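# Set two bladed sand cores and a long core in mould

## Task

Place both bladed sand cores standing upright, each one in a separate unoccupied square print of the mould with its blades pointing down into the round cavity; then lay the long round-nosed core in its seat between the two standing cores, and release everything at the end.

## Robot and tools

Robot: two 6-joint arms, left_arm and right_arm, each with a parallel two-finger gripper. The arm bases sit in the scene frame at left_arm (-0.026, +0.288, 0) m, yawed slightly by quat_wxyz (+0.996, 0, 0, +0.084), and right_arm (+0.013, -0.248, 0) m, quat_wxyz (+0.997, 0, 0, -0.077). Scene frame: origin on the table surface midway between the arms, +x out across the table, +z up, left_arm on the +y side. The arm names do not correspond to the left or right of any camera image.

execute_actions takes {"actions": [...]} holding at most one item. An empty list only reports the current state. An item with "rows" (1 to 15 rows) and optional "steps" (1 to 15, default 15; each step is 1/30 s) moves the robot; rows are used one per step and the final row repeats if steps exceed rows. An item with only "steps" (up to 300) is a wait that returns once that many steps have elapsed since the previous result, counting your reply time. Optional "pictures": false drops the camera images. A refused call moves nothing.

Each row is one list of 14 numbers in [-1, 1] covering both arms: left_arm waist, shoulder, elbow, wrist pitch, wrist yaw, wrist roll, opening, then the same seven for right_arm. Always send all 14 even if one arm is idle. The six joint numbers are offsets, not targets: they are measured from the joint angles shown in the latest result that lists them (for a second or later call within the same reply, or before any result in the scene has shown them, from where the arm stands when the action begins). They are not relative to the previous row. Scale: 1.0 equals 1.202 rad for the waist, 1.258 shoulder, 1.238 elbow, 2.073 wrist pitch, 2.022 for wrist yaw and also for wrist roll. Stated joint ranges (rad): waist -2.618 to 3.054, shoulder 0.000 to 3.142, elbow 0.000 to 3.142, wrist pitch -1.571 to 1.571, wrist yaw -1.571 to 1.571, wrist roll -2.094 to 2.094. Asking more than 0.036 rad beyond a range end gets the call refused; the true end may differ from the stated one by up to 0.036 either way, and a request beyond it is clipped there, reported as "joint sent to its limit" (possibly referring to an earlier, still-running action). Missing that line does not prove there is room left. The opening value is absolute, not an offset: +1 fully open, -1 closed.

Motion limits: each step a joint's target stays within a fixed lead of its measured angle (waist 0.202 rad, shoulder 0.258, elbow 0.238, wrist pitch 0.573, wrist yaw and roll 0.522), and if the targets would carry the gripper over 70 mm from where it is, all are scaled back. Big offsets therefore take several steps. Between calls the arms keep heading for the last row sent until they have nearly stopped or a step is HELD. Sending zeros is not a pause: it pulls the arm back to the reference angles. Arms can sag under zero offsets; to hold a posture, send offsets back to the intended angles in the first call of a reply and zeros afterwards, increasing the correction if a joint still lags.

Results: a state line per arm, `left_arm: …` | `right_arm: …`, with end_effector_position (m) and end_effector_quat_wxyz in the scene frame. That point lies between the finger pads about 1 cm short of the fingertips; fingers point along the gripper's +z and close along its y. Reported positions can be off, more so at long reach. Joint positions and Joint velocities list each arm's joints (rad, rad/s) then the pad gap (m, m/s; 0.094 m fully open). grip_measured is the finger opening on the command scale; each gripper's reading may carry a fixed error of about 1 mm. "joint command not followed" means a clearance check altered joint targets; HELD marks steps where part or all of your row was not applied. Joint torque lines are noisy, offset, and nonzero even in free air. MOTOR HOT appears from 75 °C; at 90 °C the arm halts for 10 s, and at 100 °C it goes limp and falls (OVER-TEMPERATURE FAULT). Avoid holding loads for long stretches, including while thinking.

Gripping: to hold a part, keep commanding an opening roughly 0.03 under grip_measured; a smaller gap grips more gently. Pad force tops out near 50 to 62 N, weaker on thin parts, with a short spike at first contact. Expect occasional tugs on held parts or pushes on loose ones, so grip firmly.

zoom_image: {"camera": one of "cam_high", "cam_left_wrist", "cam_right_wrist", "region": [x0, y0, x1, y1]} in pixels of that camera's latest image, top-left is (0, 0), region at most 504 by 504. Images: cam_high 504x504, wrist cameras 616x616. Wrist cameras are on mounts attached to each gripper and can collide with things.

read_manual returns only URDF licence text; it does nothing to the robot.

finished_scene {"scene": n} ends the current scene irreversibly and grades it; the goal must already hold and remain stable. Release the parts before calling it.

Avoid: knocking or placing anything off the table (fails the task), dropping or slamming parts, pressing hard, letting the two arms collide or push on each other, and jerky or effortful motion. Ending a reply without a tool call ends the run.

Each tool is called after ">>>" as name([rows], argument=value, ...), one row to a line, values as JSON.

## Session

>>> execute_actions(actions=[])

>>> zoom_image(camera="cam_high", region=[0, 170, 260, 430])

>>> zoom_image(camera="cam_high", region=[244, 170, 504, 430])

Scene clock: 0.00 s of 5400.00 s.
left_arm: end_effector_position=(+0.4441, +0.5662, +0.3105) grip_measured=+1.000 end_effector_quat_wxyz=(+0.730, -0.616, +0.240, -0.176) | right_arm: end_effector_position=(+0.0766, -0.4034, +0.0983) grip_measured=+1.000 end_effector_quat_wxyz=(+0.239, +0.836, +0.478, +0.126)
Joint positions: left_arm=[ 0.173  1.838  1.207  0.786 -0.615 -1.345  0.094] | right_arm=[-1.566  0.812  0.605 -1.123 -0.496  0.443  0.094]
Joint velocities: left_arm=[ 0.002 -0.007 -0.017 -0.022  0.007 -0.081  0.   ] | right_arm=[ 0.007  0.002  0.007 -0.066 -0.022 -0.037  0.   ]
Joint torques (N m, as the arm reports them, + toward a larger angle): no reading

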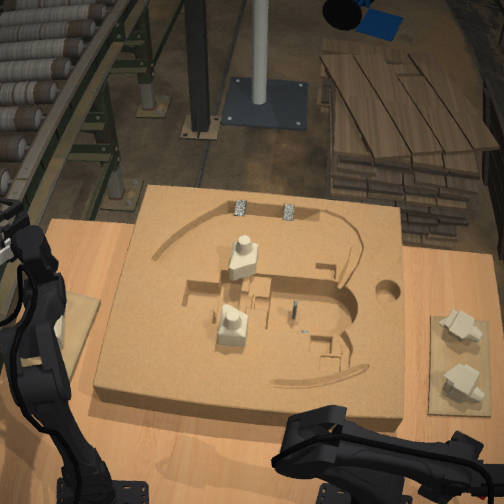

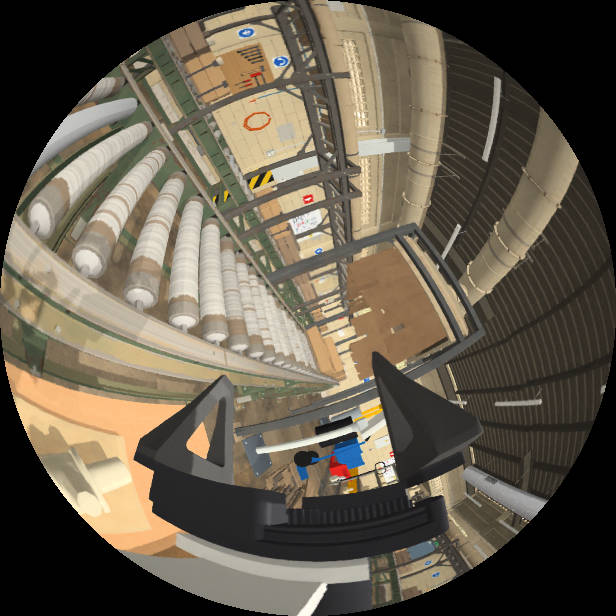

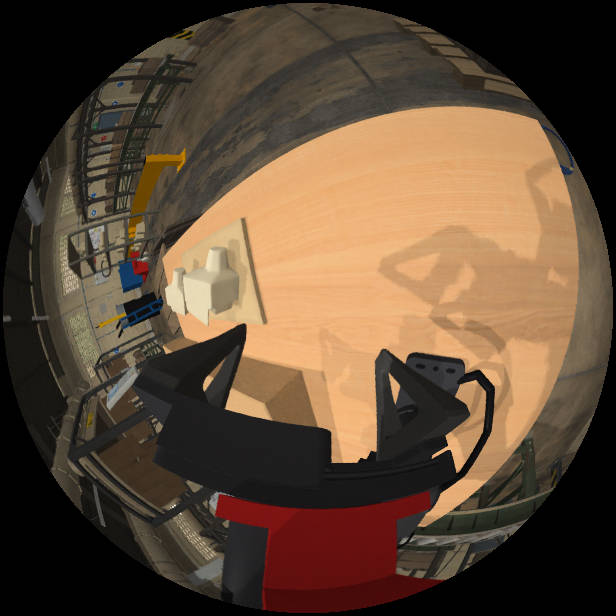

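Region (0, 170, 260, 430) of cam_high's 504x504 image, scaled by 1.938, with more detail than that image has.

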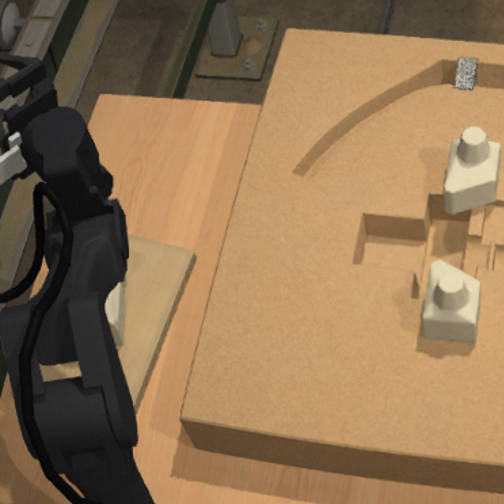

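Region (244, 170, 504, 430) of cam_high's 504x504 image, scaled by 1.938, with more detail than that image has.

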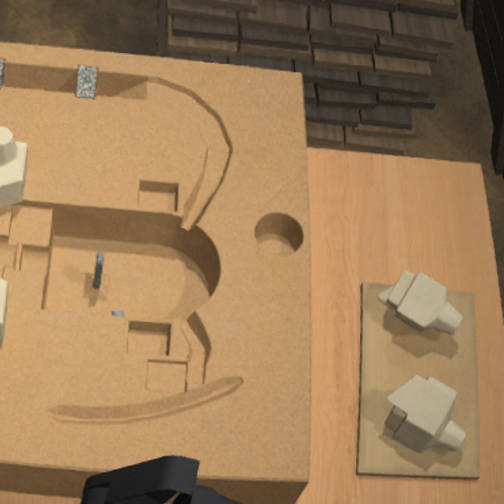

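>>> execute_actions([
  {"rows":[[0,-0.06,0.52,-0.5,0.3,0.66,1,0.2,0.2,0.6,-0.12,0.245,-0.22,1]]},
], pictures=false)

>>> execute_actions([
  {"steps":25},
], pictures=false)

>>> execute_actions([
  {"rows":[[0,-0.08,0,-0.54,0,0,1,0.76,0.55,0.42,0,0,0,1]]},
], pictures=false)

>>> execute_actions([
  {"steps":30},
])

Scene clock: 22.53 s of 5400.00 s.
left_arm: end_effector_position=(+0.4850, +0.4808, +0.4669) grip_measured=+1.000 end_effector_quat_wxyz=(+0.699, -0.182, +0.686, +0.087) | right_arm: end_effector_position=(+0.0374, -0.4819, +0.2634) grip_measured=+1.000 end_effector_quat_wxyz=(+0.204, +0.659, +0.704, -0.169)
Joint positions: left_arm=[ 0.177  1.731  1.854 -0.13  -0.037 -0.135  0.094] | right_arm=[-1.336  1.062  1.354 -1.327 -0.024  0.022  0.094]
Joint velocities: left_arm=[ 0.022 -0.007 -0.002 -0.403  0.139  0.769  0.   ] | right_arm=[-0.002 -0.002  0.012 -0.154  0.125 -0.066  0.   ]
Joint torques (N m, as the arm reports them, + toward a larger angle): left_arm=[-0.35 -5.83  7.18  1.86  0.11  0.06] | right_arm=[ 0.87 -0.89  5.69  1.22  0.06 -0.09]
Steps of this call (steps 1 to 90: nothing new was sent; then 19.03 s passed at rest; steps 91 to 105: all 15 steps of this action). Readings (joint positions):
91: left_arm=[0.175 1.832 1.238 0.698 -0.553 -1.268] | right_arm=[-1.526 0.846 0.641 -1.171 -0.412 0.377]
92: left_arm=[0.179 1.832 1.301 0.567 -0.454 -1.169] | right_arm=[-1.451 0.918 0.710 -1.239 -0.326 0.303]
94: left_arm=[0.178 1.826 1.446 0.333 -0.292 -0.972] | right_arm=[-1.359 1.037 0.859 -1.294 -0.213 0.195]
98: left_arm=[0.177 1.804 1.742 -0.009 -0.123 -0.575] | right_arm=[-1.336 1.084 1.161 -1.323 -0.090 0.083]
105: the state above

Scene clock: 23.37 s of 5400.00 s.
left_arm: end_effector_position=(+0.4936, +0.4802, +0.4267) grip_measured=+1.000 end_effector_quat_wxyz=(+0.647, -0.140, +0.740, +0.115) | right_arm: end_effector_position=(+0.0338, -0.4753, +0.2594) grip_measured=+1.000 end_effector_quat_wxyz=(+0.186, +0.658, +0.710, -0.166)
Joint positions: left_arm=[ 0.177  1.76   1.854 -0.23  -0.017 -0.014  0.094] | right_arm=[-1.336  1.062  1.354 -1.359 -0.007  0.006  0.094]
Joint velocities: left_arm=[-0.007  0.002 -0.017 -0.007  0.037  0.037  0.   ] | right_arm=[-0.007 -0.012  0.007  0.007 -0.007  0.007  0.   ]
Joint torques (N m, as the arm reports them, + toward a larger angle): left_arm=[-0.27 -8.45  7.29  2.37  0.11  0.04] | right_arm=[ 0.96 -0.88  5.64  1.11  0.07 -0.09]
Steps of this call (steps 1 to 25: the robot went on to your last target). Readings (joint positions):
1: left_arm=[0.177 1.734 1.854 -0.147 -0.033 -0.111] | right_arm=[-1.336 1.062 1.354 -1.335 -0.021 0.019]
2: left_arm=[0.177 1.738 1.854 -0.163 -0.030 -0.091] | right_arm=[-1.336 1.062 1.354 -1.341 -0.018 0.016]
4: left_arm=[0.177 1.749 1.854 -0.190 -0.025 -0.063] | right_arm=[-1.336 1.062 1.354 -1.348 -0.014 0.012]
8: left_arm=[0.177 1.760 1.854 -0.222 -0.020 -0.034] | right_arm=[-1.336 1.062 1.354 -1.355 -0.010 0.008]
25: the state above

Scene clock: 23.87 s of 5400.00 s.
left_arm: end_effector_position=(+0.3454, +0.4268, +0.2674) grip_measured=+1.000 end_effector_quat_wxyz=(+0.245, -0.175, +0.952, +0.050) | right_arm: end_effector_position=(+0.3166, -0.4986, +0.2095) grip_measured=+1.000 end_effector_quat_wxyz=(+0.138, +0.338, +0.929, -0.053)
Joint positions: left_arm=[ 0.177  1.672  1.855 -1.249 -0.017 -0.014  0.094] | right_arm=[-0.536  1.797  1.843 -1.32   0.007  0.007  0.094]
Joint velocities: left_arm=[-0.007 -0.002 -0.002 -0.681 -0.022  0.007  0.   ] | right_arm=[ 1.795  0.398 -0.017 -0.022 -0.139 -0.007  0.   ]
Joint torques (N m, as the arm reports them, + toward a larger angle): left_arm=[ 0.06 -8.1   6.49  1.71  0.02  0.  ] | right_arm=[  0.38 -11.99   8.29   0.47  -0.13  -0.02]
Steps of this call (steps 1 to 15: all 15 steps of this action). Readings (joint positions):
1: left_arm=[0.177 1.751 1.855 -0.282 -0.017 -0.014] | right_arm=[-1.305 1.090 1.387 -1.389 0.006 0.007]
2: left_arm=[0.177 1.735 1.855 -0.381 -0.017 -0.014] | right_arm=[-1.244 1.144 1.456 -1.413 0.007 0.007]
4: left_arm=[0.177 1.705 1.855 -0.559 -0.017 -0.014] | right_arm=[-1.131 1.272 1.595 -1.397 0.006 0.007]
8: left_arm=[0.177 1.672 1.855 -0.872 -0.017 -0.014] | right_arm=[-0.926 1.525 1.808 -1.346 0.006 0.007]
15: the state above

Scene clock: 24.87 s of 5400.00 s.
left_arm: end_effector_position=(+0.3274, +0.4203, +0.2579) grip_measured=+1.000 end_effector_quat_wxyz=(+0.204, -0.177, +0.962, +0.043) | right_arm: end_effector_position=(+0.3386, -0.4534, +0.2155) grip_measured=+1.000 end_effector_quat_wxyz=(+0.141, +0.281, +0.949, -0.035)
Joint positions: left_arm=[ 0.177  1.672  1.855 -1.335 -0.017 -0.014  0.094] | right_arm=[-0.417  1.775  1.843 -1.348 -0.012  0.007  0.094]
Joint velocities: left_arm=[-0.007 -0.002 -0.007 -0.022  0.037 -0.022  0.   ] | right_arm=[-0.007 -0.002  0.007  0.022  0.007  0.022  0.   ]
Joint torques (N m, as the arm reports them, + toward a larger angle): left_arm=[ 0.05 -7.82  6.26  1.35  0.01  0.01] | right_arm=[-0.47 -8.63  8.27  0.75  0.07 -0.02]
Steps of this call (steps 1 to 30: the robot went on to your last target). Readings (joint positions):
1: left_arm=[0.177 1.672 1.855 -1.269 -0.017 -0.014] | right_arm=[-0.478 1.806 1.843 -1.320 0.002 0.007]
2: left_arm=[0.177 1.672 1.855 -1.284 -0.017 -0.014] | right_arm=[-0.433 1.807 1.843 -1.321 -0.006 0.007]
4: left_arm=[0.177 1.672 1.855 -1.304 -0.017 -0.014] | right_arm=[-0.390 1.798 1.843 -1.329 -0.018 0.007]
8: left_arm=[0.177 1.672 1.855 -1.324 -0.017 -0.014] | right_arm=[-0.409 1.777 1.843 -1.341 -0.017 0.007]
30: the state above
All arms were judged still, so your last target was given up. Only a new action makes them travel on or press farther. Fingers that are still opening or closing keep moving.

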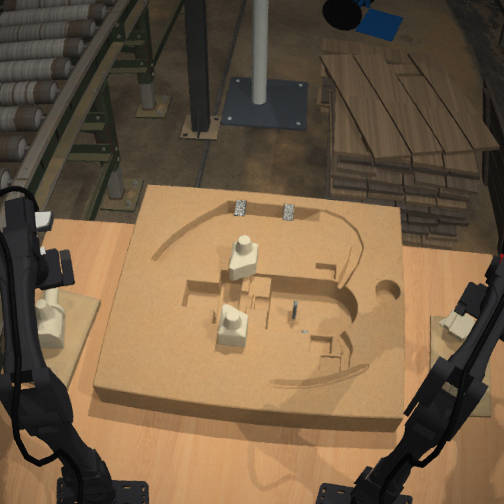

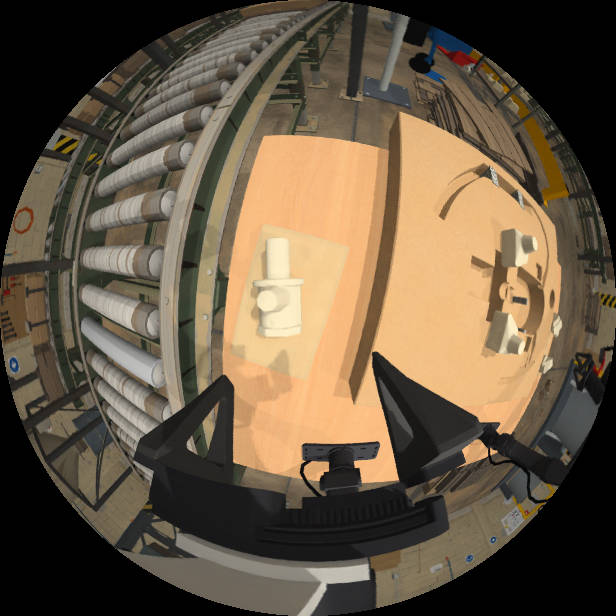

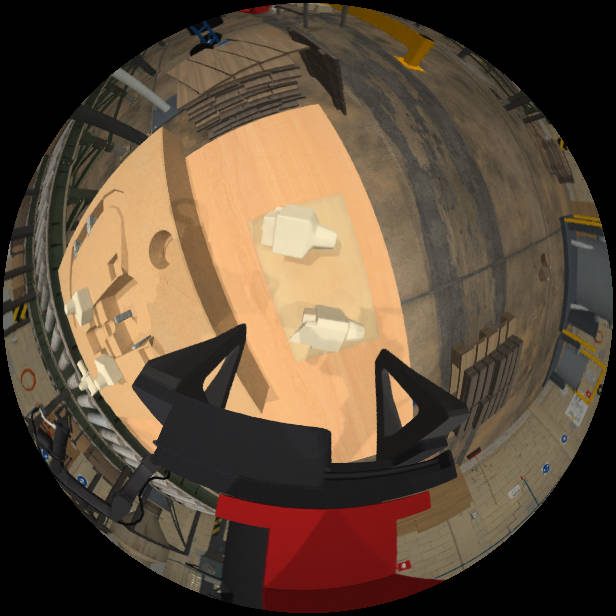

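>>> zoom_image(camera="cam_right_wrist", region=[230, 185, 410, 365])

>>> zoom_image(camera="cam_high", region=[404, 280, 504, 380])

Region (230, 185, 410, 365) of cam_right_wrist's 616x616 image, scaled by 2.800, with more detail than that image has.

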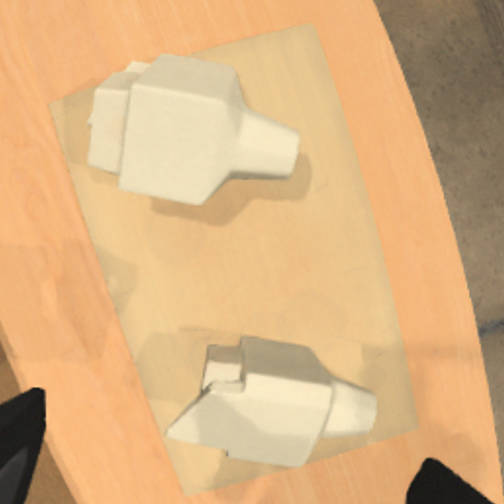

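Region (404, 280, 504, 380) of cam_high's 504x504 image, scaled by 5.040, with more detail than that image has.

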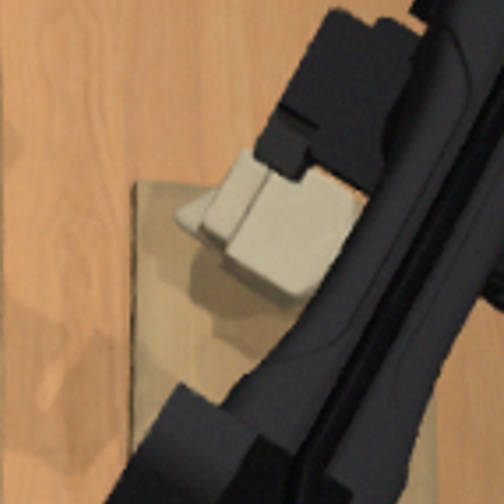

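>>> execute_actions([
  {"rows":[[-0.01,0.02,-0.03,0.025,-0.026,-0.066,1,0,-0.01,-0.07,0.06,-0.03,0.15,1],[-0.02,0.04,-0.06,0.05,-0.052,-0.13,1,0,-0.02,-0.14,0.12,-0.06,0.3,1],[-0.03,0.06,-0.09,0.075,-0.08,-0.2,1,0,-0.03,-0.21,0.18,-0.09,0.45,1],[-0.04,0.08,-0.12,0.1,-0.11,-0.27,1,0,-0.035,-0.28,0.24,-0.12,0.6,1],[-0.055,0.1,-0.15,0.125,-0.135,-0.333,1,0,-0.04,-0.385,0.29,-0.155,0.775,1]]},
], pictures=false)

>>> execute_actions([
  {"steps":20},
])

Scene clock: 58.17 s of 5400.00 s.
left_arm: end_effector_position=(+0.3549, +0.4492, +0.1658) grip_measured=+1.000 end_effector_quat_wxyz=(+0.176, -0.456, +0.867, +0.097) | right_arm: end_effector_position=(+0.3814, -0.4209, +0.1134) grip_measured=+1.000 end_effector_quat_wxyz=(+0.114, +0.781, +0.579, +0.205)
Joint positions: left_arm=[ 0.117  1.819  1.666 -1.103 -0.257 -0.641  0.094] | right_arm=[-0.417  1.75   1.347 -0.795 -0.3    1.35   0.094]
Joint velocities: left_arm=[ 0.002 -0.105 -0.002  0.095 -0.066 -0.198  0.   ] | right_arm=[ 0.002 -0.017  0.012  0.359 -0.125  1.473  0.   ]
Joint torques (N m, as the arm reports them, + toward a larger angle): left_arm=[-0.58 -9.99  7.03  1.36 -0.27 -0.06] | right_arm=[-0.04 -8.98  7.88  0.92 -0.24  0.01]
Steps of this call (steps 1 to 90: nothing new was sent; then 29.80 s passed at rest; steps 91 to 105: all 15 steps of this action). Readings (joint positions):
91: left_arm=[0.176 1.672 1.852 -1.330 -0.023 -0.034] | right_arm=[-0.417 1.772 1.830 -1.331 -0.020 0.053]
92: left_arm=[0.174 1.673 1.843 -1.314 -0.039 -0.076] | right_arm=[-0.417 1.762 1.793 -1.284 -0.038 0.145]
94: left_arm=[0.161 1.686 1.803 -1.258 -0.096 -0.215] | right_arm=[-0.417 1.734 1.664 -1.144 -0.098 0.343]
98: left_arm=[0.124 1.776 1.704 -1.148 -0.202 -0.487] | right_arm=[-0.417 1.736 1.400 -0.911 -0.228 0.741]
105: the state above

Scene clock: 58.83 s of 5400.00 s.
left_arm: end_effector_position=(+0.3576, +0.4530, +0.1704) grip_measured=+1.000 end_effector_quat_wxyz=(+0.191, -0.475, +0.854, +0.099) | right_arm: end_effector_position=(+0.3913, -0.4233, +0.1188) grip_measured=+1.000 end_effector_quat_wxyz=(+0.106, +0.831, +0.493, +0.234)
Joint positions: left_arm=[ 0.117  1.813  1.666 -1.084 -0.274 -0.681  0.094] | right_arm=[-0.417  1.749  1.347 -0.75  -0.319  1.566  0.094]
Joint velocities: left_arm=[ 0.012 -0.012 -0.002 -0.007 -0.022 -0.037  0.   ] | right_arm=[ 0.002  0.007 -0.002 -0.037 -0.022 -0.007  0.   ]
Joint torques (N m, as the arm reports them, + toward a larger angle): left_arm=[-0.61 -9.93  7.09  1.45 -0.29 -0.04] | right_arm=[-0.02 -8.99  7.98  1.1  -0.29  0.08]
Steps of this call (steps 1 to 20: the robot went on to your last target). Readings (joint positions):
1: left_arm=[0.117 1.816 1.666 -1.098 -0.261 -0.649] | right_arm=[-0.417 1.749 1.347 -0.785 -0.304 1.394]
2: left_arm=[0.117 1.814 1.666 -1.095 -0.264 -0.656] | right_arm=[-0.417 1.749 1.347 -0.777 -0.307 1.429]
4: left_arm=[0.117 1.813 1.666 -1.090 -0.268 -0.665] | right_arm=[-0.417 1.749 1.347 -0.767 -0.312 1.479]
8: left_arm=[0.117 1.813 1.666 -1.086 -0.272 -0.675] | right_arm=[-0.417 1.749 1.347 -0.756 -0.316 1.532]
20: the state above

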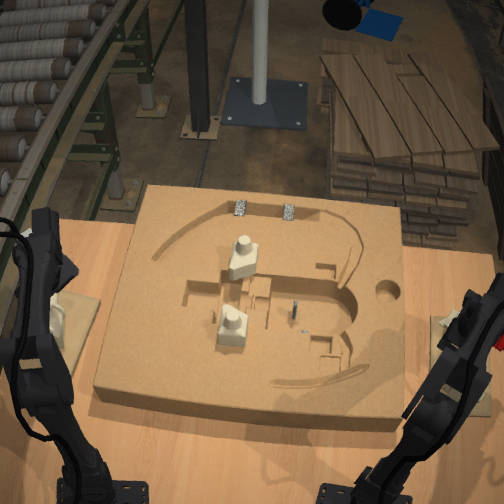

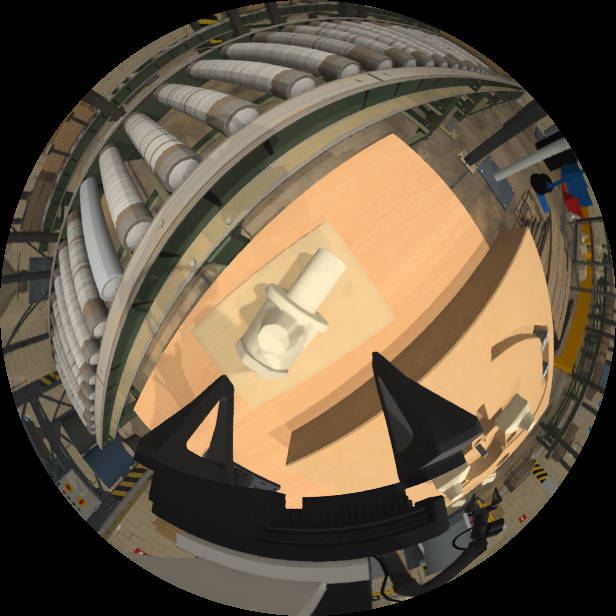

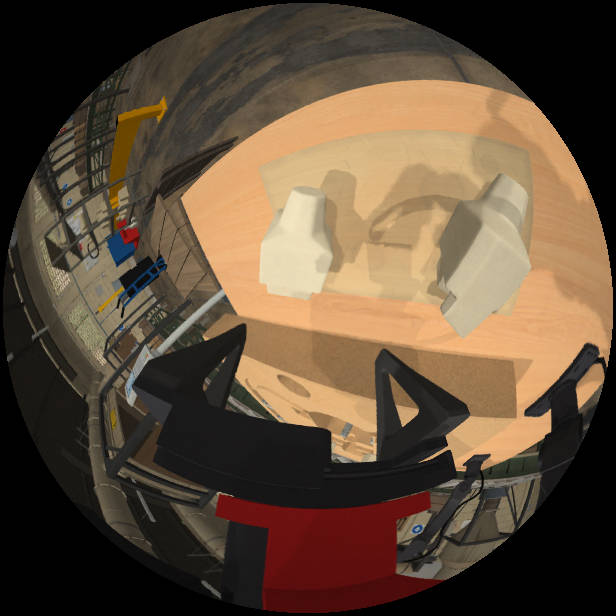

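>>> execute_actions([
  {"rows":[[0.015,-0.005,-0.02,0.01,0,0,0.4,0.015,0.015,0.04,-0.01,0,0.01,1],[0.03,-0.01,-0.04,0.02,0,0,0.4,0.03,0.03,0.08,-0.02,0,0.02,1],[0.045,-0.015,-0.06,0.035,0,0,0.4,0.04,0.045,0.115,-0.025,0,0.02,1],[0.045,-0.02,-0.08,0.05,0,0,0.4,0.04,0.045,0.115,-0.025,0,0.02,1],[0.045,-0.025,-0.1,0.06,0,0,0.4,0.04,0.045,0.115,-0.025,0,0.02,1],[0.045,-0.03,-0.12,0.07,0,0,0.4,0.04,0.06,0.11,-0.01,0,0.02,1],[0.045,-0.035,-0.14,0.08,0,0,0.4,0.04,0.08,0.105,0.005,0,0.02,1],[0.045,-0.035,-0.16,0.09,0,0,0.4,0.04,0.1,0.1,0.02,0,0.02,1],[0.045,-0.035,-0.18,0.1,0,0,0.4,0.04,0.12,0.09,0.04,0,0.02,1],[0.045,-0.035,-0.198,0.112,0,0,0.4,0.04,0.145,0.085,0.058,0,0.02,1]]},
], pictures=false)

>>> execute_actions([
  {"steps":12},
])

Scene clock: 76.97 s of 5400.00 s.
left_arm: end_effector_position=(+0.3373, +0.4676, +0.1178) grip_measured=+0.402 end_effector_quat_wxyz=(+0.177, -0.496, +0.844, +0.104) | right_arm: end_effector_position=(+0.4403, -0.4302, +0.0881) grip_measured=+1.000 end_effector_quat_wxyz=(+0.104, +0.826, +0.498, +0.243)
Joint positions: left_arm=[ 0.168  1.787  1.433 -0.9   -0.271 -0.682  0.066] | right_arm=[-0.372  1.938  1.458 -0.654 -0.32   1.6    0.094]
Joint velocities: left_arm=[ 0.007 -0.012  0.002  0.212 -0.051 -0.007 -0.001] | right_arm=[-0.002  0.252 -0.129  0.066  0.007 -0.051  0.   ]
Joint torques (N m, as the arm reports them, + toward a larger angle): left_arm=[ 0.32 -9.83  5.87  1.49 -0.18  0.02] | right_arm=[  0.34 -10.31   6.73   1.2   -0.2    0.05]
Steps of this call (steps 1 to 15: the robot went on to your last target; steps 16 to 90: nothing new was sent; then 14.63 s passed at rest; steps 91 to 105: all 15 steps of this action). Readings (joint positions):
91: left_arm=[0.118 1.813 1.666 -1.083 -0.274 -0.682] | right_arm=[-0.416 1.750 1.350 -0.753 -0.320 1.570]
92: left_arm=[0.121 1.813 1.662 -1.076 -0.273 -0.682] | right_arm=[-0.413 1.756 1.364 -0.766 -0.319 1.576]
94: left_arm=[0.137 1.806 1.632 -1.044 -0.271 -0.682] | right_arm=[-0.397 1.782 1.420 -0.785 -0.319 1.585]
98: left_arm=[0.167 1.790 1.533 -0.975 -0.271 -0.682] | right_arm=[-0.373 1.806 1.465 -0.752 -0.320 1.594]
105: the state above

Scene clock: 77.37 s of 5400.00 s.
left_arm: end_effector_position=(+0.3454, +0.4705, +0.1208) grip_measured=+0.402 end_effector_quat_wxyz=(+0.195, -0.496, +0.840, +0.101) | right_arm: end_effector_position=(+0.4421, -0.4313, +0.0844) grip_measured=+1.000 end_effector_quat_wxyz=(+0.106, +0.825, +0.498, +0.244)
Joint positions: left_arm=[ 0.168  1.787  1.433 -0.862 -0.271 -0.682  0.066] | right_arm=[-0.372  1.945  1.45  -0.634 -0.32   1.601  0.094]
Joint velocities: left_arm=[ 0.007 -0.002  0.002  0.051 -0.037 -0.007  0.001] | right_arm=[-0.007  0.037 -0.002  0.081 -0.007 -0.051  0.   ]
Joint torques (N m, as the arm reports them, + toward a larger angle): left_arm=[ 0.46 -9.86  5.95  1.46 -0.15  0.  ] | right_arm=[ 0.27 -9.85  6.7   1.13 -0.19  0.06]
Steps of this call (steps 1 to 12: the robot went on to your last target). Readings (joint positions):
1: left_arm=[0.168 1.787 1.433 -0.892 -0.271 -0.682] | right_arm=[-0.372 1.943 1.453 -0.653 -0.320 1.600]
2: left_arm=[0.168 1.787 1.433 -0.884 -0.271 -0.682] | right_arm=[-0.372 1.945 1.451 -0.653 -0.320 1.600]
4: left_arm=[0.168 1.787 1.433 -0.875 -0.271 -0.682] | right_arm=[-0.372 1.945 1.450 -0.649 -0.320 1.601]
8: left_arm=[0.168 1.787 1.433 -0.866 -0.271 -0.682] | right_arm=[-0.372 1.945 1.450 -0.638 -0.320 1.601]
12: the state above

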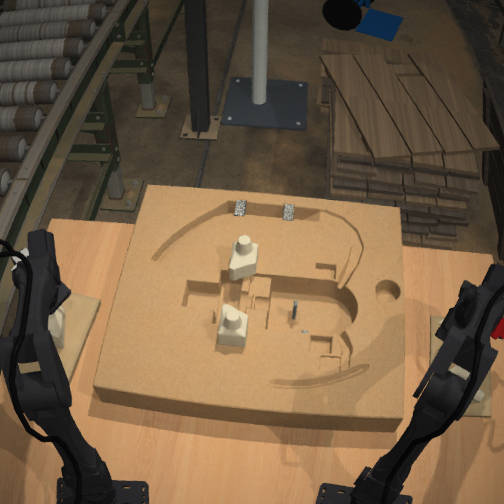

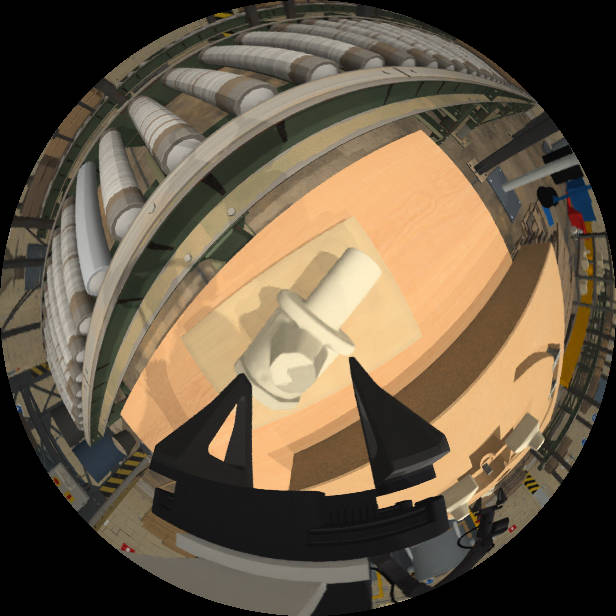

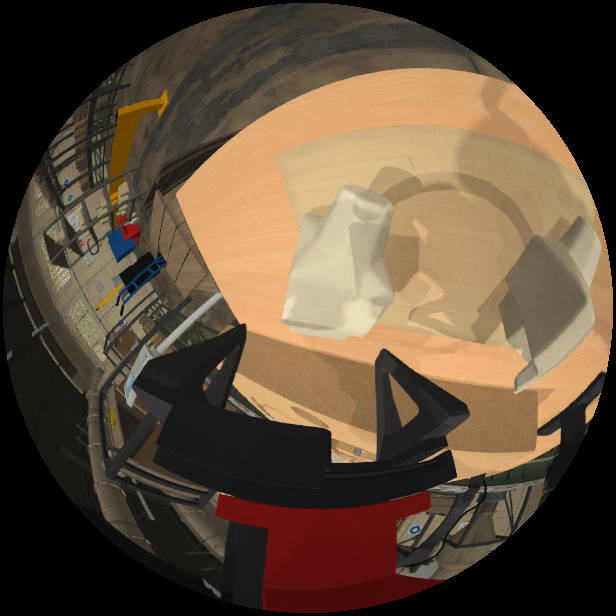

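>>> execute_actions([
  {"rows":[[0,0,-0.01,0,0,0,0.3,-0.02,0,0,0,0,0,1],[0,0,-0.02,0.005,0,0,0.3,-0.035,0,-0.005,0.005,0,-0.01,1],[0,0,-0.03,0.01,0,0,0.3,-0.035,0.005,-0.01,0.01,0,-0.01,1],[0,0,-0.045,0.02,0,0,0.3,-0.035,0.015,-0.015,0.015,0,-0.01,1],[0,0,-0.06,0.03,0,0,0.3,-0.035,0.025,-0.02,0.025,0,-0.01,1],[0,0,-0.075,0.04,0,0,0.3,-0.035,0.035,-0.025,0.035,0,-0.01,1],[0,0,-0.09,0.05,0,0,0.3,-0.035,0.04,-0.025,0.04,0,-0.01,1]]},
], pictures=false)

>>> execute_actions([
  {"steps":10},
])

Scene clock: 86.33 s of 5400.00 s.
left_arm: end_effector_position=(+0.3423, +0.4693, +0.0987) grip_measured=+0.301 end_effector_quat_wxyz=(+0.195, -0.496, +0.840, +0.101) | right_arm: end_effector_position=(+0.4401, -0.4513, +0.0637) grip_measured=+1.000 end_effector_quat_wxyz=(+0.113, +0.832, +0.486, +0.243)
Joint positions: left_arm=[ 0.168  1.787  1.344 -0.773 -0.27  -0.68   0.061] | right_arm=[-0.412  1.99   1.428 -0.565 -0.322  1.591  0.094]
Joint velocities: left_arm=[-0.007 -0.007 -0.002  0.007 -0.007  0.022  0.001] | right_arm=[ 0.017  0.002 -0.007  0.007 -0.007  0.007  0.   ]
Joint torques (N m, as the arm reports them, + toward a larger angle): left_arm=[-0.02 -8.36  5.07  1.5  -0.13 -0.01] | right_arm=[-0.26 -8.92  5.99  1.2  -0.2  -0.15]
Steps of this call (steps 1 to 30: the robot went on to your last target; steps 31 to 90: nothing new was sent; then 5.47 s passed at rest; steps 91 to 105: all 15 steps of this action). Readings (joint positions):
91: left_arm=[0.168 1.787 1.433 -0.860 -0.271 -0.682] | right_arm=[-0.374 1.945 1.450 -0.632 -0.321 1.601]
92: left_arm=[0.168 1.787 1.433 -0.860 -0.271 -0.682] | right_arm=[-0.377 1.945 1.450 -0.632 -0.321 1.600]
94: left_arm=[0.168 1.787 1.425 -0.850 -0.271 -0.682] | right_arm=[-0.391 1.945 1.450 -0.627 -0.322 1.596]
98: left_arm=[0.168 1.787 1.363 -0.802 -0.271 -0.682] | right_arm=[-0.411 1.961 1.443 -0.584 -0.322 1.593]
105: the state above

Scene clock: 86.67 s of 5400.00 s.
left_arm: end_effector_position=(+0.3433, +0.4697, +0.0992) grip_measured=+0.301 end_effector_quat_wxyz=(+0.197, -0.496, +0.840, +0.100) | right_arm: end_effector_position=(+0.4418, -0.4524, +0.0647) grip_measured=+1.000 end_effector_quat_wxyz=(+0.117, +0.831, +0.486, +0.245)
Joint positions: left_arm=[ 0.168  1.787  1.344 -0.768 -0.27  -0.68   0.061] | right_arm=[-0.412  1.99   1.428 -0.555 -0.322  1.591  0.094]
Joint velocities: left_arm=[ 0.002  0.002 -0.012 -0.007 -0.022 -0.022  0.   ] | right_arm=[ 0.007  0.017  0.027  0.007 -0.007  0.081  0.   ]
Joint torques (N m, as the arm reports them, + toward a larger angle): left_arm=[-0.03 -8.39  4.97  1.53 -0.12 -0.02] | right_arm=[-0.24 -8.93  6.02  1.14 -0.18 -0.13]
Steps of this call (steps 1 to 10: the robot went on to your last target). Readings (joint positions):
1: left_arm=[0.168 1.787 1.344 -0.772 -0.270 -0.680] | right_arm=[-0.412 1.990 1.428 -0.564 -0.322 1.591]
2: left_arm=[0.168 1.787 1.344 -0.770 -0.270 -0.680] | right_arm=[-0.412 1.990 1.428 -0.562 -0.322 1.591]
4: left_arm=[0.168 1.787 1.344 -0.769 -0.270 -0.680] | right_arm=[-0.412 1.990 1.428 -0.558 -0.322 1.591]
8: left_arm=[0.168 1.787 1.344 -0.768 -0.270 -0.680] | right_arm=[-0.412 1.990 1.428 -0.555 -0.322 1.591]
10: the state above

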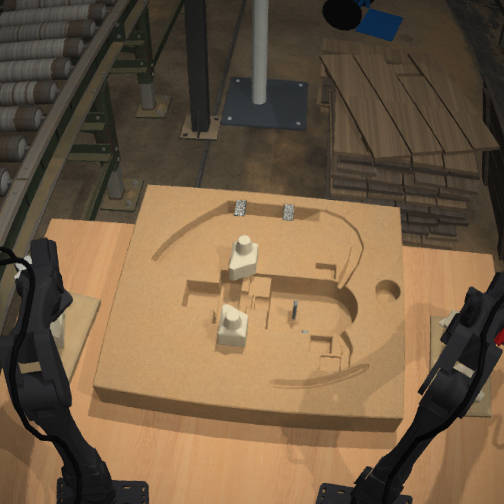

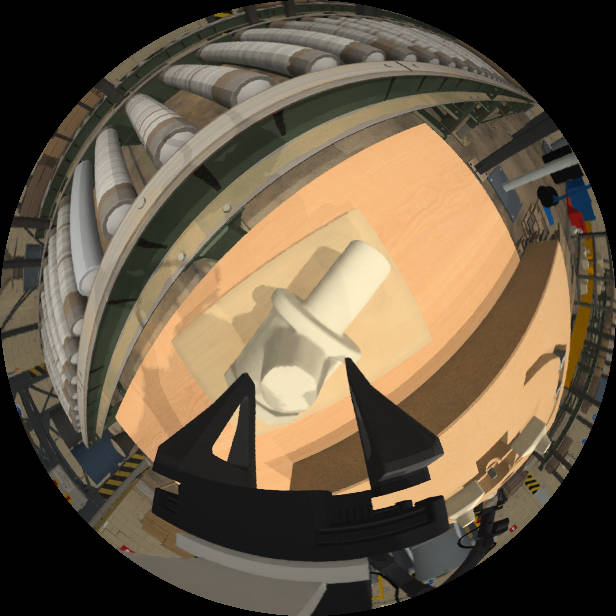

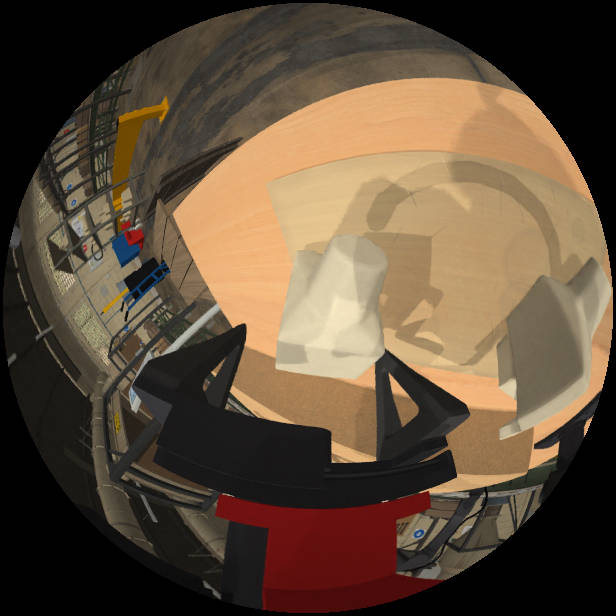

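>>> execute_actions([
  {"rows":[[0.014,0.005,0,0,0,0,0.2,-0.01,0,0,-0.015,0,0,1],[0.014,0.01,0,0,0,0,0.15,-0.015,0,0,-0.025,0,0,1],[0.014,0.01,0,0,0,0,0.1,-0.015,0,0,-0.025,0,0,1],[0.014,0.01,0,0,0,0,0,-0.015,0.005,0,-0.025,0,0,1],[0.014,0.01,0,0,0,0,-0.1,-0.015,0.012,0,-0.025,0,0,1],[0.014,0.01,0,0,0,0,-0.2,-0.015,0.012,0,-0.025,0,0,0.9],[0.014,0.01,0,0,0,0,-0.3,-0.015,0.012,0,-0.025,0,0,0.8],[0.014,0.01,0,0,0,0,-0.36,-0.015,0.012,0,-0.025,0,0,0.7],[0.014,0.01,0,0,0,0,-0.43,-0.015,0.012,0,-0.025,0,0,0.7]]},
])

Scene clock: 95.20 s of 5400.00 s.
left_arm: end_effector_position=(+0.3443, +0.4705, +0.0992) grip_measured=-0.246 end_effector_quat_wxyz=(+0.199, -0.498, +0.839, +0.096) | right_arm: end_effector_position=(+0.4335, -0.4523, +0.0612) grip_measured=+0.702 end_effector_quat_wxyz=(+0.103, +0.838, +0.482, +0.237)
Joint positions: left_arm=[ 0.173  1.787  1.344 -0.762 -0.261 -0.68   0.035] | right_arm=[-0.421  1.99   1.428 -0.59  -0.322  1.591  0.08 ]
Joint velocities: left_arm=[-0.012  0.012  0.002  0.037 -0.051 -0.007  0.001] | right_arm=[ 0.002  0.002 -0.012  0.022 -0.007 -0.007 -0.001]
Joint torques (N m, as the arm reports them, + toward a larger angle): left_arm=[ 1.23 -7.4   6.91  1.36 -0.21 -0.01] | right_arm=[-0.75 -8.21  6.46  0.9  -0.2  -0.02]
Steps of this call (steps 1 to 30: the robot went on to your last target; steps 31 to 90: nothing new was sent; then 5.03 s passed at rest; steps 91 to 105: all 15 steps of this action). Readings (joint positions):
91: left_arm=[0.169 1.787 1.344 -0.767 -0.270 -0.680] | right_arm=[-0.412 1.990 1.428 -0.555 -0.322 1.591]
92: left_arm=[0.169 1.787 1.344 -0.767 -0.270 -0.680] | right_arm=[-0.412 1.990 1.428 -0.560 -0.322 1.591]
94: left_arm=[0.172 1.787 1.344 -0.767 -0.270 -0.680] | right_arm=[-0.415 1.990 1.428 -0.571 -0.322 1.591]
98: left_arm=[0.173 1.787 1.344 -0.762 -0.261 -0.680] | right_arm=[-0.421 1.990 1.428 -0.584 -0.322 1.591]
105: the state above

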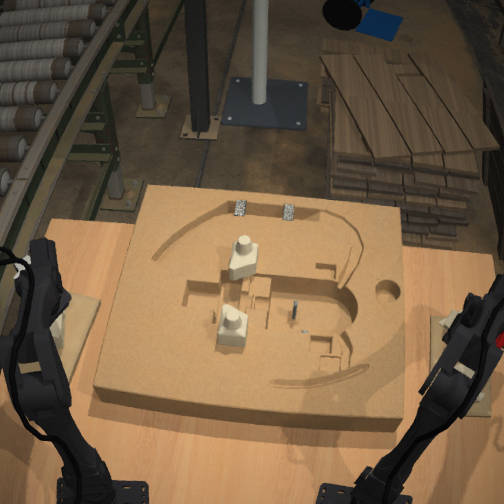

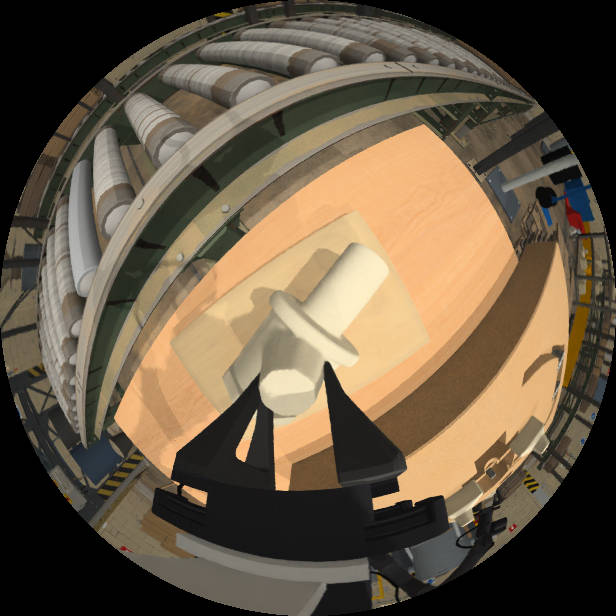

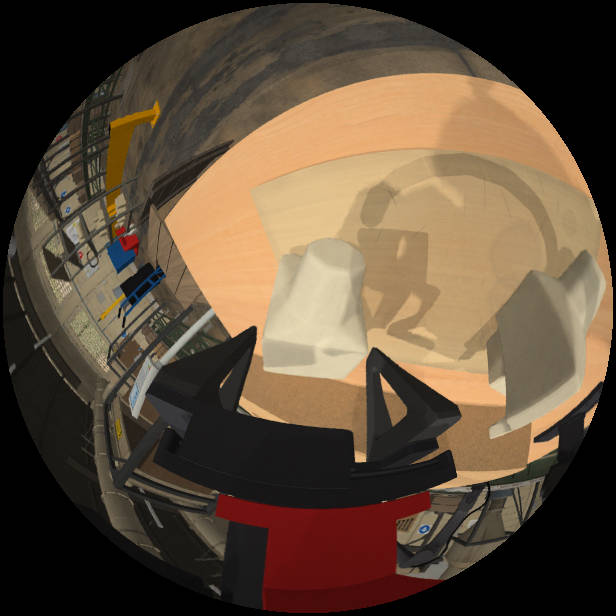

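>>> execute_actions([
  {"rows":[[0.005,0,0.01,0,0,0,0,-0.015,0.01,0,0,0,0,0.7],[0.005,-0.02,0.01,0,0,0,0,-0.022,0.02,0,0,0,0,0.7],[0.005,-0.035,0.01,0,0,0,0,-0.022,0.025,0,0,0,0,0.7],[0.005,-0.035,0.01,0,0,0,0,-0.022,0.025,0,0,0,0,0.7],[0.005,-0.035,0.01,0,0,0,0,-0.022,0.025,0,0,0,0,0.7],[0.005,-0.035,0.01,0,0,0,0,-0.022,0.025,0,0,0,0,0.7],[0.005,-0.035,0.01,0,0,0,-0.1,-0.022,0.025,0,0,0,0,0.6],[0.005,-0.035,0.01,0,0,0,-0.2,-0.022,0.025,0,0,0,0,0.5],[0.005,-0.035,0.01,0,0,0,-0.3,-0.022,0.025,0,0,0,0,0.4],[0.005,-0.035,0.01,0,0,0,-0.43,-0.022,0.025,0,0,0,0,0.3],[0.005,-0.035,0.01,0,0,0,-0.43,-0.022,0.025,0,0,0,0,0.2],[0.005,-0.035,0.01,0,0,0,-0.43,-0.022,0.025,0,0,0,0,0.1]]},
], pictures=false)

>>> execute_actions([
  {"steps":8},
])

Scene clock: 108.10 s of 5400.00 s.
left_arm: end_effector_position=(+0.3447, +0.4706, +0.1107) grip_measured=-0.336 end_effector_quat_wxyz=(+0.213, -0.498, +0.835, +0.093) | right_arm: end_effector_position=(+0.4332, -0.4632, +0.0554) grip_measured=+0.178 end_effector_quat_wxyz=(+0.108, +0.841, +0.473, +0.238)
Joint positions: left_arm=[ 0.173  1.758  1.344 -0.762 -0.26  -0.68   0.031] | right_arm=[-0.441  2.009  1.428 -0.564 -0.323  1.591  0.055]
Joint velocities: left_arm=[ 0.007 -0.012 -0.012  0.022  0.095 -0.095  0.   ] | right_arm=[-0.007  0.002  0.002 -0.007 -0.007 -0.037 -0.002]
Joint torques (N m, as the arm reports them, + toward a larger angle): left_arm=[ 0.61 -9.45  8.08  1.47 -0.09  0.01] | right_arm=[-0.55 -8.5   6.53  0.83 -0.2   0.  ]
Steps of this call (steps 1 to 15: the robot went on to your last target; steps 16 to 90: nothing new was sent; then 9.40 s passed at rest; steps 91 to 105: all 15 steps of this action). Readings (joint positions):
91: left_arm=[0.173 1.787 1.344 -0.762 -0.261 -0.680] | right_arm=[-0.422 1.990 1.428 -0.591 -0.322 1.591]
92: left_arm=[0.173 1.786 1.344 -0.762 -0.261 -0.680] | right_arm=[-0.424 1.990 1.428 -0.591 -0.322 1.591]
94: left_arm=[0.173 1.780 1.344 -0.762 -0.260 -0.680] | right_arm=[-0.431 1.994 1.428 -0.589 -0.322 1.591]
98: left_arm=[0.173 1.761 1.344 -0.762 -0.260 -0.680] | right_arm=[-0.441 2.007 1.428 -0.589 -0.322 1.591]
105: the state above

Scene clock: 108.37 s of 5400.00 s.
left_arm: end_effector_position=(+0.3447, +0.4706, +0.1107) grip_measured=-0.336 end_effector_quat_wxyz=(+0.213, -0.498, +0.835, +0.093) | right_arm: end_effector_position=(+0.4332, -0.4632, +0.0554) grip_measured=+0.178 end_effector_quat_wxyz=(+0.108, +0.841, +0.473, +0.238)
Joint positions: left_arm=[ 0.173  1.758  1.344 -0.762 -0.26  -0.68   0.031] | right_arm=[-0.441  2.009  1.428 -0.564 -0.323  1.591  0.055]
Joint velocities: left_arm=[ 0.007 -0.007 -0.017 -0.037 -0.037 -0.007 -0.   ] | right_arm=[ 0.017  0.007 -0.017  0.007  0.037 -0.051 -0.   ]
Joint torques (N m, as the arm reports them, + toward a larger angle): left_arm=[ 0.63 -9.38  8.02  1.47 -0.13 -0.01] | right_arm=[-0.59 -8.53  6.45  0.83 -0.19 -0.01]
Steps of this call (steps 1 to 8: the robot went on to your last target). Readings (joint positions):
1: left_arm=[0.173 1.758 1.344 -0.762 -0.260 -0.680] | right_arm=[-0.441 2.009 1.428 -0.564 -0.323 1.591]
2: left_arm=[0.173 1.758 1.344 -0.762 -0.260 -0.680] | right_arm=[-0.441 2.009 1.428 -0.564 -0.323 1.591]
4: left_arm=[0.173 1.758 1.344 -0.762 -0.260 -0.680] | right_arm=[-0.441 2.009 1.428 -0.564 -0.323 1.591]
8: the state above

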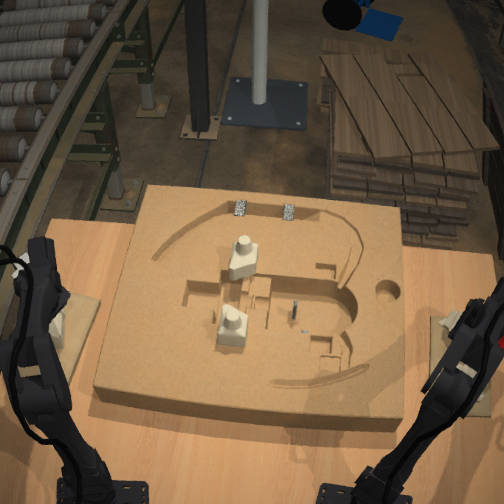

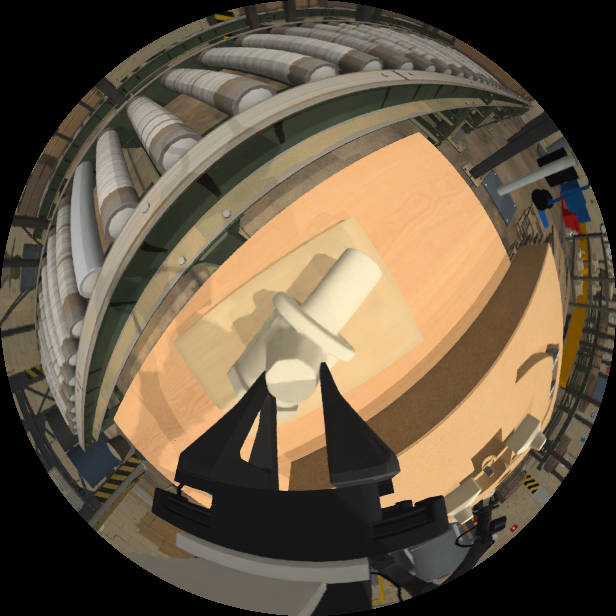

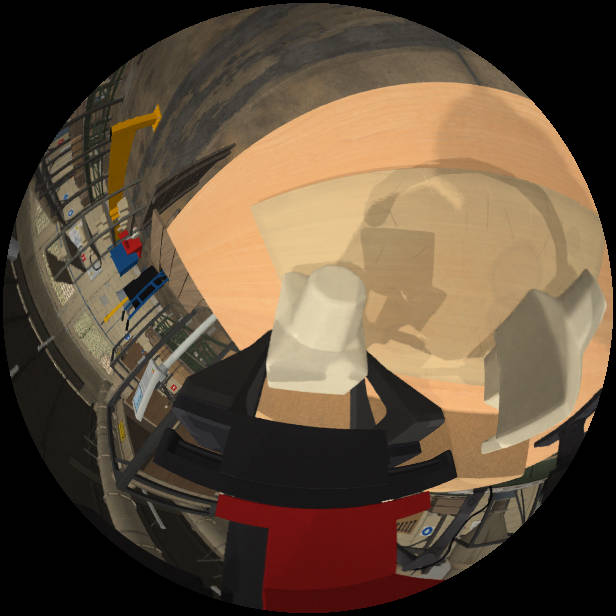

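>>> execute_actions([
  {"rows":[[0,-0.03,0.06,0,0,0,-0.43,0,-0.05,0.04,0.01,0,0,0.1],[0,-0.03,0.1,-0.02,0,0,-0.43,0,-0.07,0.06,-0.01,0,0,0.1],[0,-0.025,0.14,-0.04,0,0,-0.43,0,-0.09,0.08,-0.03,0,0,0.1],[0,-0.02,0.18,-0.06,0,0,-0.43,0,-0.11,0.1,-0.05,0,0,0.1],[0,-0.015,0.22,-0.08,0,0,-0.43,0,-0.13,0.12,-0.07,0,0,0.1],[0,-0.01,0.26,-0.1,0,0,-0.43,0,-0.15,0.14,-0.09,0,0,0.1],[0,-0.005,0.3,-0.12,0,0,-0.43,0,-0.17,0.16,-0.11,0,0,0.1],[0,0,0.34,-0.14,0,0,-0.43,0,-0.19,0.18,-0.13,0,0,0.1],[0,0.005,0.38,-0.16,0,0,-0.43,0,-0.21,0.2,-0.15,0,0,0.1],[0,0.01,0.42,-0.18,0,0,-0.43,0,-0.23,0.22,-0.17,0,0,0.1],[0,0.015,0.46,-0.2,0,0,-0.43,0,-0.25,0.24,-0.19,0,0,0.1],[0,0.02,0.5,-0.22,0,0,-0.43,0,-0.265,0.26,-0.21,0,0,0.1],[0,0.025,0.54,-0.24,0,0,-0.43,0,-0.265,0.28,-0.23,0,0,0.1],[0,0.03,0.57,-0.255,0,0,-0.43,0,-0.265,0.295,-0.25,0,0,0.1],[0,0.035,0.6,-0.265,0,0,-0.43,0,-0.265,0.295,-0.26,0,0,0.1]]},
], pictures=false)

>>> execute_actions([
  {"steps":12},
], pictures=false)

Scene clock: 133.23 s of 5400.00 s.
left_arm: end_effector_position=(+0.3722, +0.4746, +0.2712) grip_measured=-0.336 end_effector_quat_wxyz=(+0.286, -0.495, +0.818, +0.063) | right_arm: end_effector_position=(+0.4181, -0.4558, +0.1953) grip_measured=+0.178 end_effector_quat_wxyz=(+0.157, +0.829, +0.474, +0.254)
Joint positions: left_arm=[ 0.173  1.799  1.979 -1.197 -0.229 -0.68   0.031] | right_arm=[-0.441  1.799  1.664 -0.906 -0.309  1.591  0.055]
Joint velocities: left_arm=[-0.017  0.061  1.219 -0.93  -0.051 -0.007  0.   ] | right_arm=[ 0.017 -0.505  0.755 -0.974  0.022 -0.051 -0.   ]
Joint torques (N m, as the arm reports them, + toward a larger angle): left_arm=[ 0.07 -8.26  9.33  2.06 -0.41  0.  ] | right_arm=[  0.02 -11.64   9.28   1.44  -0.33  -0.02]
Steps of this call (steps 1 to 15: the robot went on to your last target; steps 16 to 90: nothing new was sent; then 21.37 s passed at rest; steps 91 to 105: all 15 steps of this action). Readings (joint positions):
91: left_arm=[0.173 1.758 1.350 -0.766 -0.259 -0.680] | right_arm=[-0.441 2.006 1.429 -0.563 -0.322 1.591]
92: left_arm=[0.173 1.758 1.362 -0.783 -0.253 -0.680] | right_arm=[-0.441 2.004 1.434 -0.571 -0.320 1.591]
94: left_arm=[0.173 1.766 1.420 -0.846 -0.244 -0.680] | right_arm=[-0.441 1.990 1.453 -0.612 -0.315 1.591]
98: left_arm=[0.173 1.781 1.613 -0.987 -0.229 -0.680] | right_arm=[-0.441 1.932 1.511 -0.706 -0.311 1.591]
105: the state above

Scene clock: 133.63 s of 5400.00 s.
left_arm: end_effector_position=(+0.3500, +0.4667, +0.2682) grip_measured=-0.336 end_effector_quat_wxyz=(+0.233, -0.496, +0.833, +0.074) | right_arm: end_effector_position=(+0.3860, -0.4338, +0.2566) grip_measured=+0.178 end_effector_quat_wxyz=(+0.162, +0.826, +0.474, +0.257)
Joint positions: left_arm=[ 0.173  1.823  2.054 -1.362 -0.229 -0.68   0.031] | right_arm=[-0.441  1.685  1.773 -1.115 -0.31   1.591  0.055]
Joint velocities: left_arm=[-0.002  0.032 -0.017 -0.125 -0.007 -0.022 -0.   ] | right_arm=[ 0.002  0.042 -0.012 -0.256 -0.051  0.051 -0.   ]
Joint torques (N m, as the arm reports them, + toward a larger angle): left_arm=[  0.06 -10.11   9.06   2.29  -0.4    0.  ] | right_arm=[ 0.   -7.59  7.89  1.7  -0.34  0.  ]
Steps of this call (steps 1 to 12: the robot went on to your last target). Readings (joint positions):
1: left_arm=[0.173 1.799 2.012 -1.222 -0.229 -0.680] | right_arm=[-0.441 1.780 1.691 -0.941 -0.309 1.591]
2: left_arm=[0.173 1.799 2.036 -1.242 -0.230 -0.680] | right_arm=[-0.441 1.760 1.715 -0.975 -0.309 1.591]
4: left_arm=[0.173 1.799 2.054 -1.270 -0.230 -0.680] | right_arm=[-0.441 1.720 1.749 -1.026 -0.309 1.591]
8: left_arm=[0.173 1.812 2.054 -1.329 -0.230 -0.680] | right_arm=[-0.441 1.680 1.773 -1.078 -0.310 1.591]
12: the state above

>>> execute_actions([
  {"rows":[[-0.01,-0.02,0.04,0.02,0.02,0.04,-0.43,0.02,-0.03,0,0.06,0.03,-0.04,0.1],[-0.02,-0.015,0.05,0.02,0.04,0.08,-0.43,0.04,-0.045,-0.03,0.09,0.05,-0.07,0.1],[-0.03,-0.01,0.06,0.02,0.06,0.12,-0.43,0.06,-0.06,-0.06,0.12,0.07,-0.1,0.1],[-0.04,0,0.07,0.02,0.08,0.16,-0.43,0.08,-0.075,-0.09,0.15,0.09,-0.13,0.1],[-0.05,0.01,0.08,0.02,0.1,0.2,-0.43,0.1,-0.09,-0.12,0.18,0.11,-0.16,0.1],[-0.06,0.02,0.09,0.02,0.12,0.24,-0.43,0.12,-0.105,-0.15,0.21,0.13,-0.19,0.1],[-0.07,0.03,0.1,0.02,0.14,0.28,-0.43,0.14,-0.12,-0.18,0.24,0.15,-0.22,0.1],[-0.08,0.04,0.11,0.02,0.16,0.32,-0.43,0.16,-0.135,-0.21,0.27,0.17,-0.25,0.1],[-0.09,0.05,0.12,0.02,0.18,0.36,-0.43,0.18,-0.15,-0.24,0.3,0.19,-0.28,0.1],[-0.1,0.06,0.13,0.02,0.2,0.4,-0.43,0.2,-0.165,-0.27,0.33,0.21,-0.31,0.1],[-0.11,0.07,0.14,0.02,0.22,0.44,-0.43,0.22,-0.18,-0.3,0.36,0.23,-0.34,0.1],[-0.12,0.08,0.15,0.02,0.24,0.48,-0.43,0.24,-0.195,-0.33,0.39,0.25,-0.37,0.1],[-0.13,0.09,0.16,0.02,0.26,0.52,-0.43,0.26,-0.21,-0.36,0.42,0.27,-0.4,0.1],[-0.14,0.1,0.17,0.02,0.26,0.56,-0.43,0.28,-0.225,-0.39,0.45,0.29,-0.43,0.1],[-0.15,0.11,0.18,0.02,0.26,0.56,-0.43,0.3,-0.24,-0.42,0.48,0.31,-0.46,0.1]]},
], pictures=false)

>>> execute_actions([
  {"steps":12},
], pictures=false)

Scene clock: 149.37 s of 5400.00 s.
left_arm: end_effector_position=(+0.4179, +0.3417, +0.2588) grip_measured=-0.336 end_effector_quat_wxyz=(+0.229, +0.020, +0.972, -0.046) | right_arm: end_effector_position=(+0.4353, -0.3942, +0.2547) grip_measured=+0.176 end_effector_quat_wxyz=(+0.453, +0.527, +0.714, +0.084)
Joint positions: left_arm=[ 0.02   1.957  2.203 -1.379  0.182  0.189  0.031] | right_arm=[-0.126  1.471  1.298 -0.447  0.14   0.917  0.055]
Joint velocities: left_arm=[-0.393  0.427  0.33  -0.022  0.652  1.766  0.   ] | right_arm=[ 0.632 -0.589 -1.072  1.795  1.121 -1.663 -0.001]
Joint torques (N m, as the arm reports them, + toward a larger angle): left_arm=[ -0.25 -10.96  10.78   2.24   0.25   0.02] | right_arm=[ 0.49 -9.16  8.58  2.45  0.18 -0.11]
Steps of this call (steps 1 to 30: the robot went on to your last target; steps 31 to 90: nothing new was sent; then 12.23 s passed at rest; steps 91 to 105: all 15 steps of this action). Readings (joint positions):
91: left_arm=[0.173 1.824 2.054 -1.365 -0.223 -0.668] | right_arm=[-0.440 1.686 1.771 -1.128 -0.301 1.580]
92: left_arm=[0.173 1.824 2.054 -1.366 -0.211 -0.643] | right_arm=[-0.433 1.682 1.762 -1.105 -0.282 1.559]
94: left_arm=[0.166 1.829 2.066 -1.372 -0.176 -0.561] | right_arm=[-0.404 1.663 1.712 -1.022 -0.227 1.494]
98: left_arm=[0.120 1.861 2.118 -1.382 -0.063 -0.320] | right_arm=[-0.303 1.599 1.564 -0.829 -0.103 1.311]
105: the state above

Scene clock: 149.77 s of 5400.00 s.
left_arm: end_effector_position=(+0.4270, +0.3144, +0.2517) grip_measured=-0.336 end_effector_quat_wxyz=(+0.235, +0.159, +0.957, -0.061) | right_arm: end_effector_position=(+0.4458, -0.4021, +0.2966) grip_measured=+0.176 end_effector_quat_wxyz=(+0.557, +0.438, +0.706, +0.005)
Joint positions: left_arm=[-0.014  1.991  2.216 -1.375  0.259  0.43   0.031] | right_arm=[-0.079  1.431  1.239 -0.216  0.289  0.687  0.055]
Joint velocities: left_arm=[-0.012 -0.007 -0.002  0.007  0.022  0.081 -0.001] | right_arm=[ 0.007  0.007 -0.012  0.139  0.037 -0.081  0.   ]
Joint torques (N m, as the arm reports them, + toward a larger angle): left_arm=[  0.8  -11.88  11.4    2.19   0.5    0.07] | right_arm=[-0.21 -8.46  8.28  2.7   0.28 -0.14]
Steps of this call (steps 1 to 12: the robot went on to your last target). Readings (joint positions):
1: left_arm=[0.008 1.969 2.212 -1.378 0.203 0.241] | right_arm=[-0.106 1.454 1.268 -0.400 0.171 0.868]
2: left_arm=[-0.002 1.978 2.215 -1.375 0.221 0.283] | right_arm=[-0.091 1.443 1.251 -0.366 0.193 0.828]
4: left_arm=[-0.013 1.988 2.216 -1.374 0.247 0.343] | right_arm=[-0.079 1.435 1.239 -0.315 0.223 0.771]
8: left_arm=[-0.014 1.991 2.216 -1.375 0.259 0.405] | right_arm=[-0.079 1.432 1.239 -0.243 0.270 0.711]
12: the state above


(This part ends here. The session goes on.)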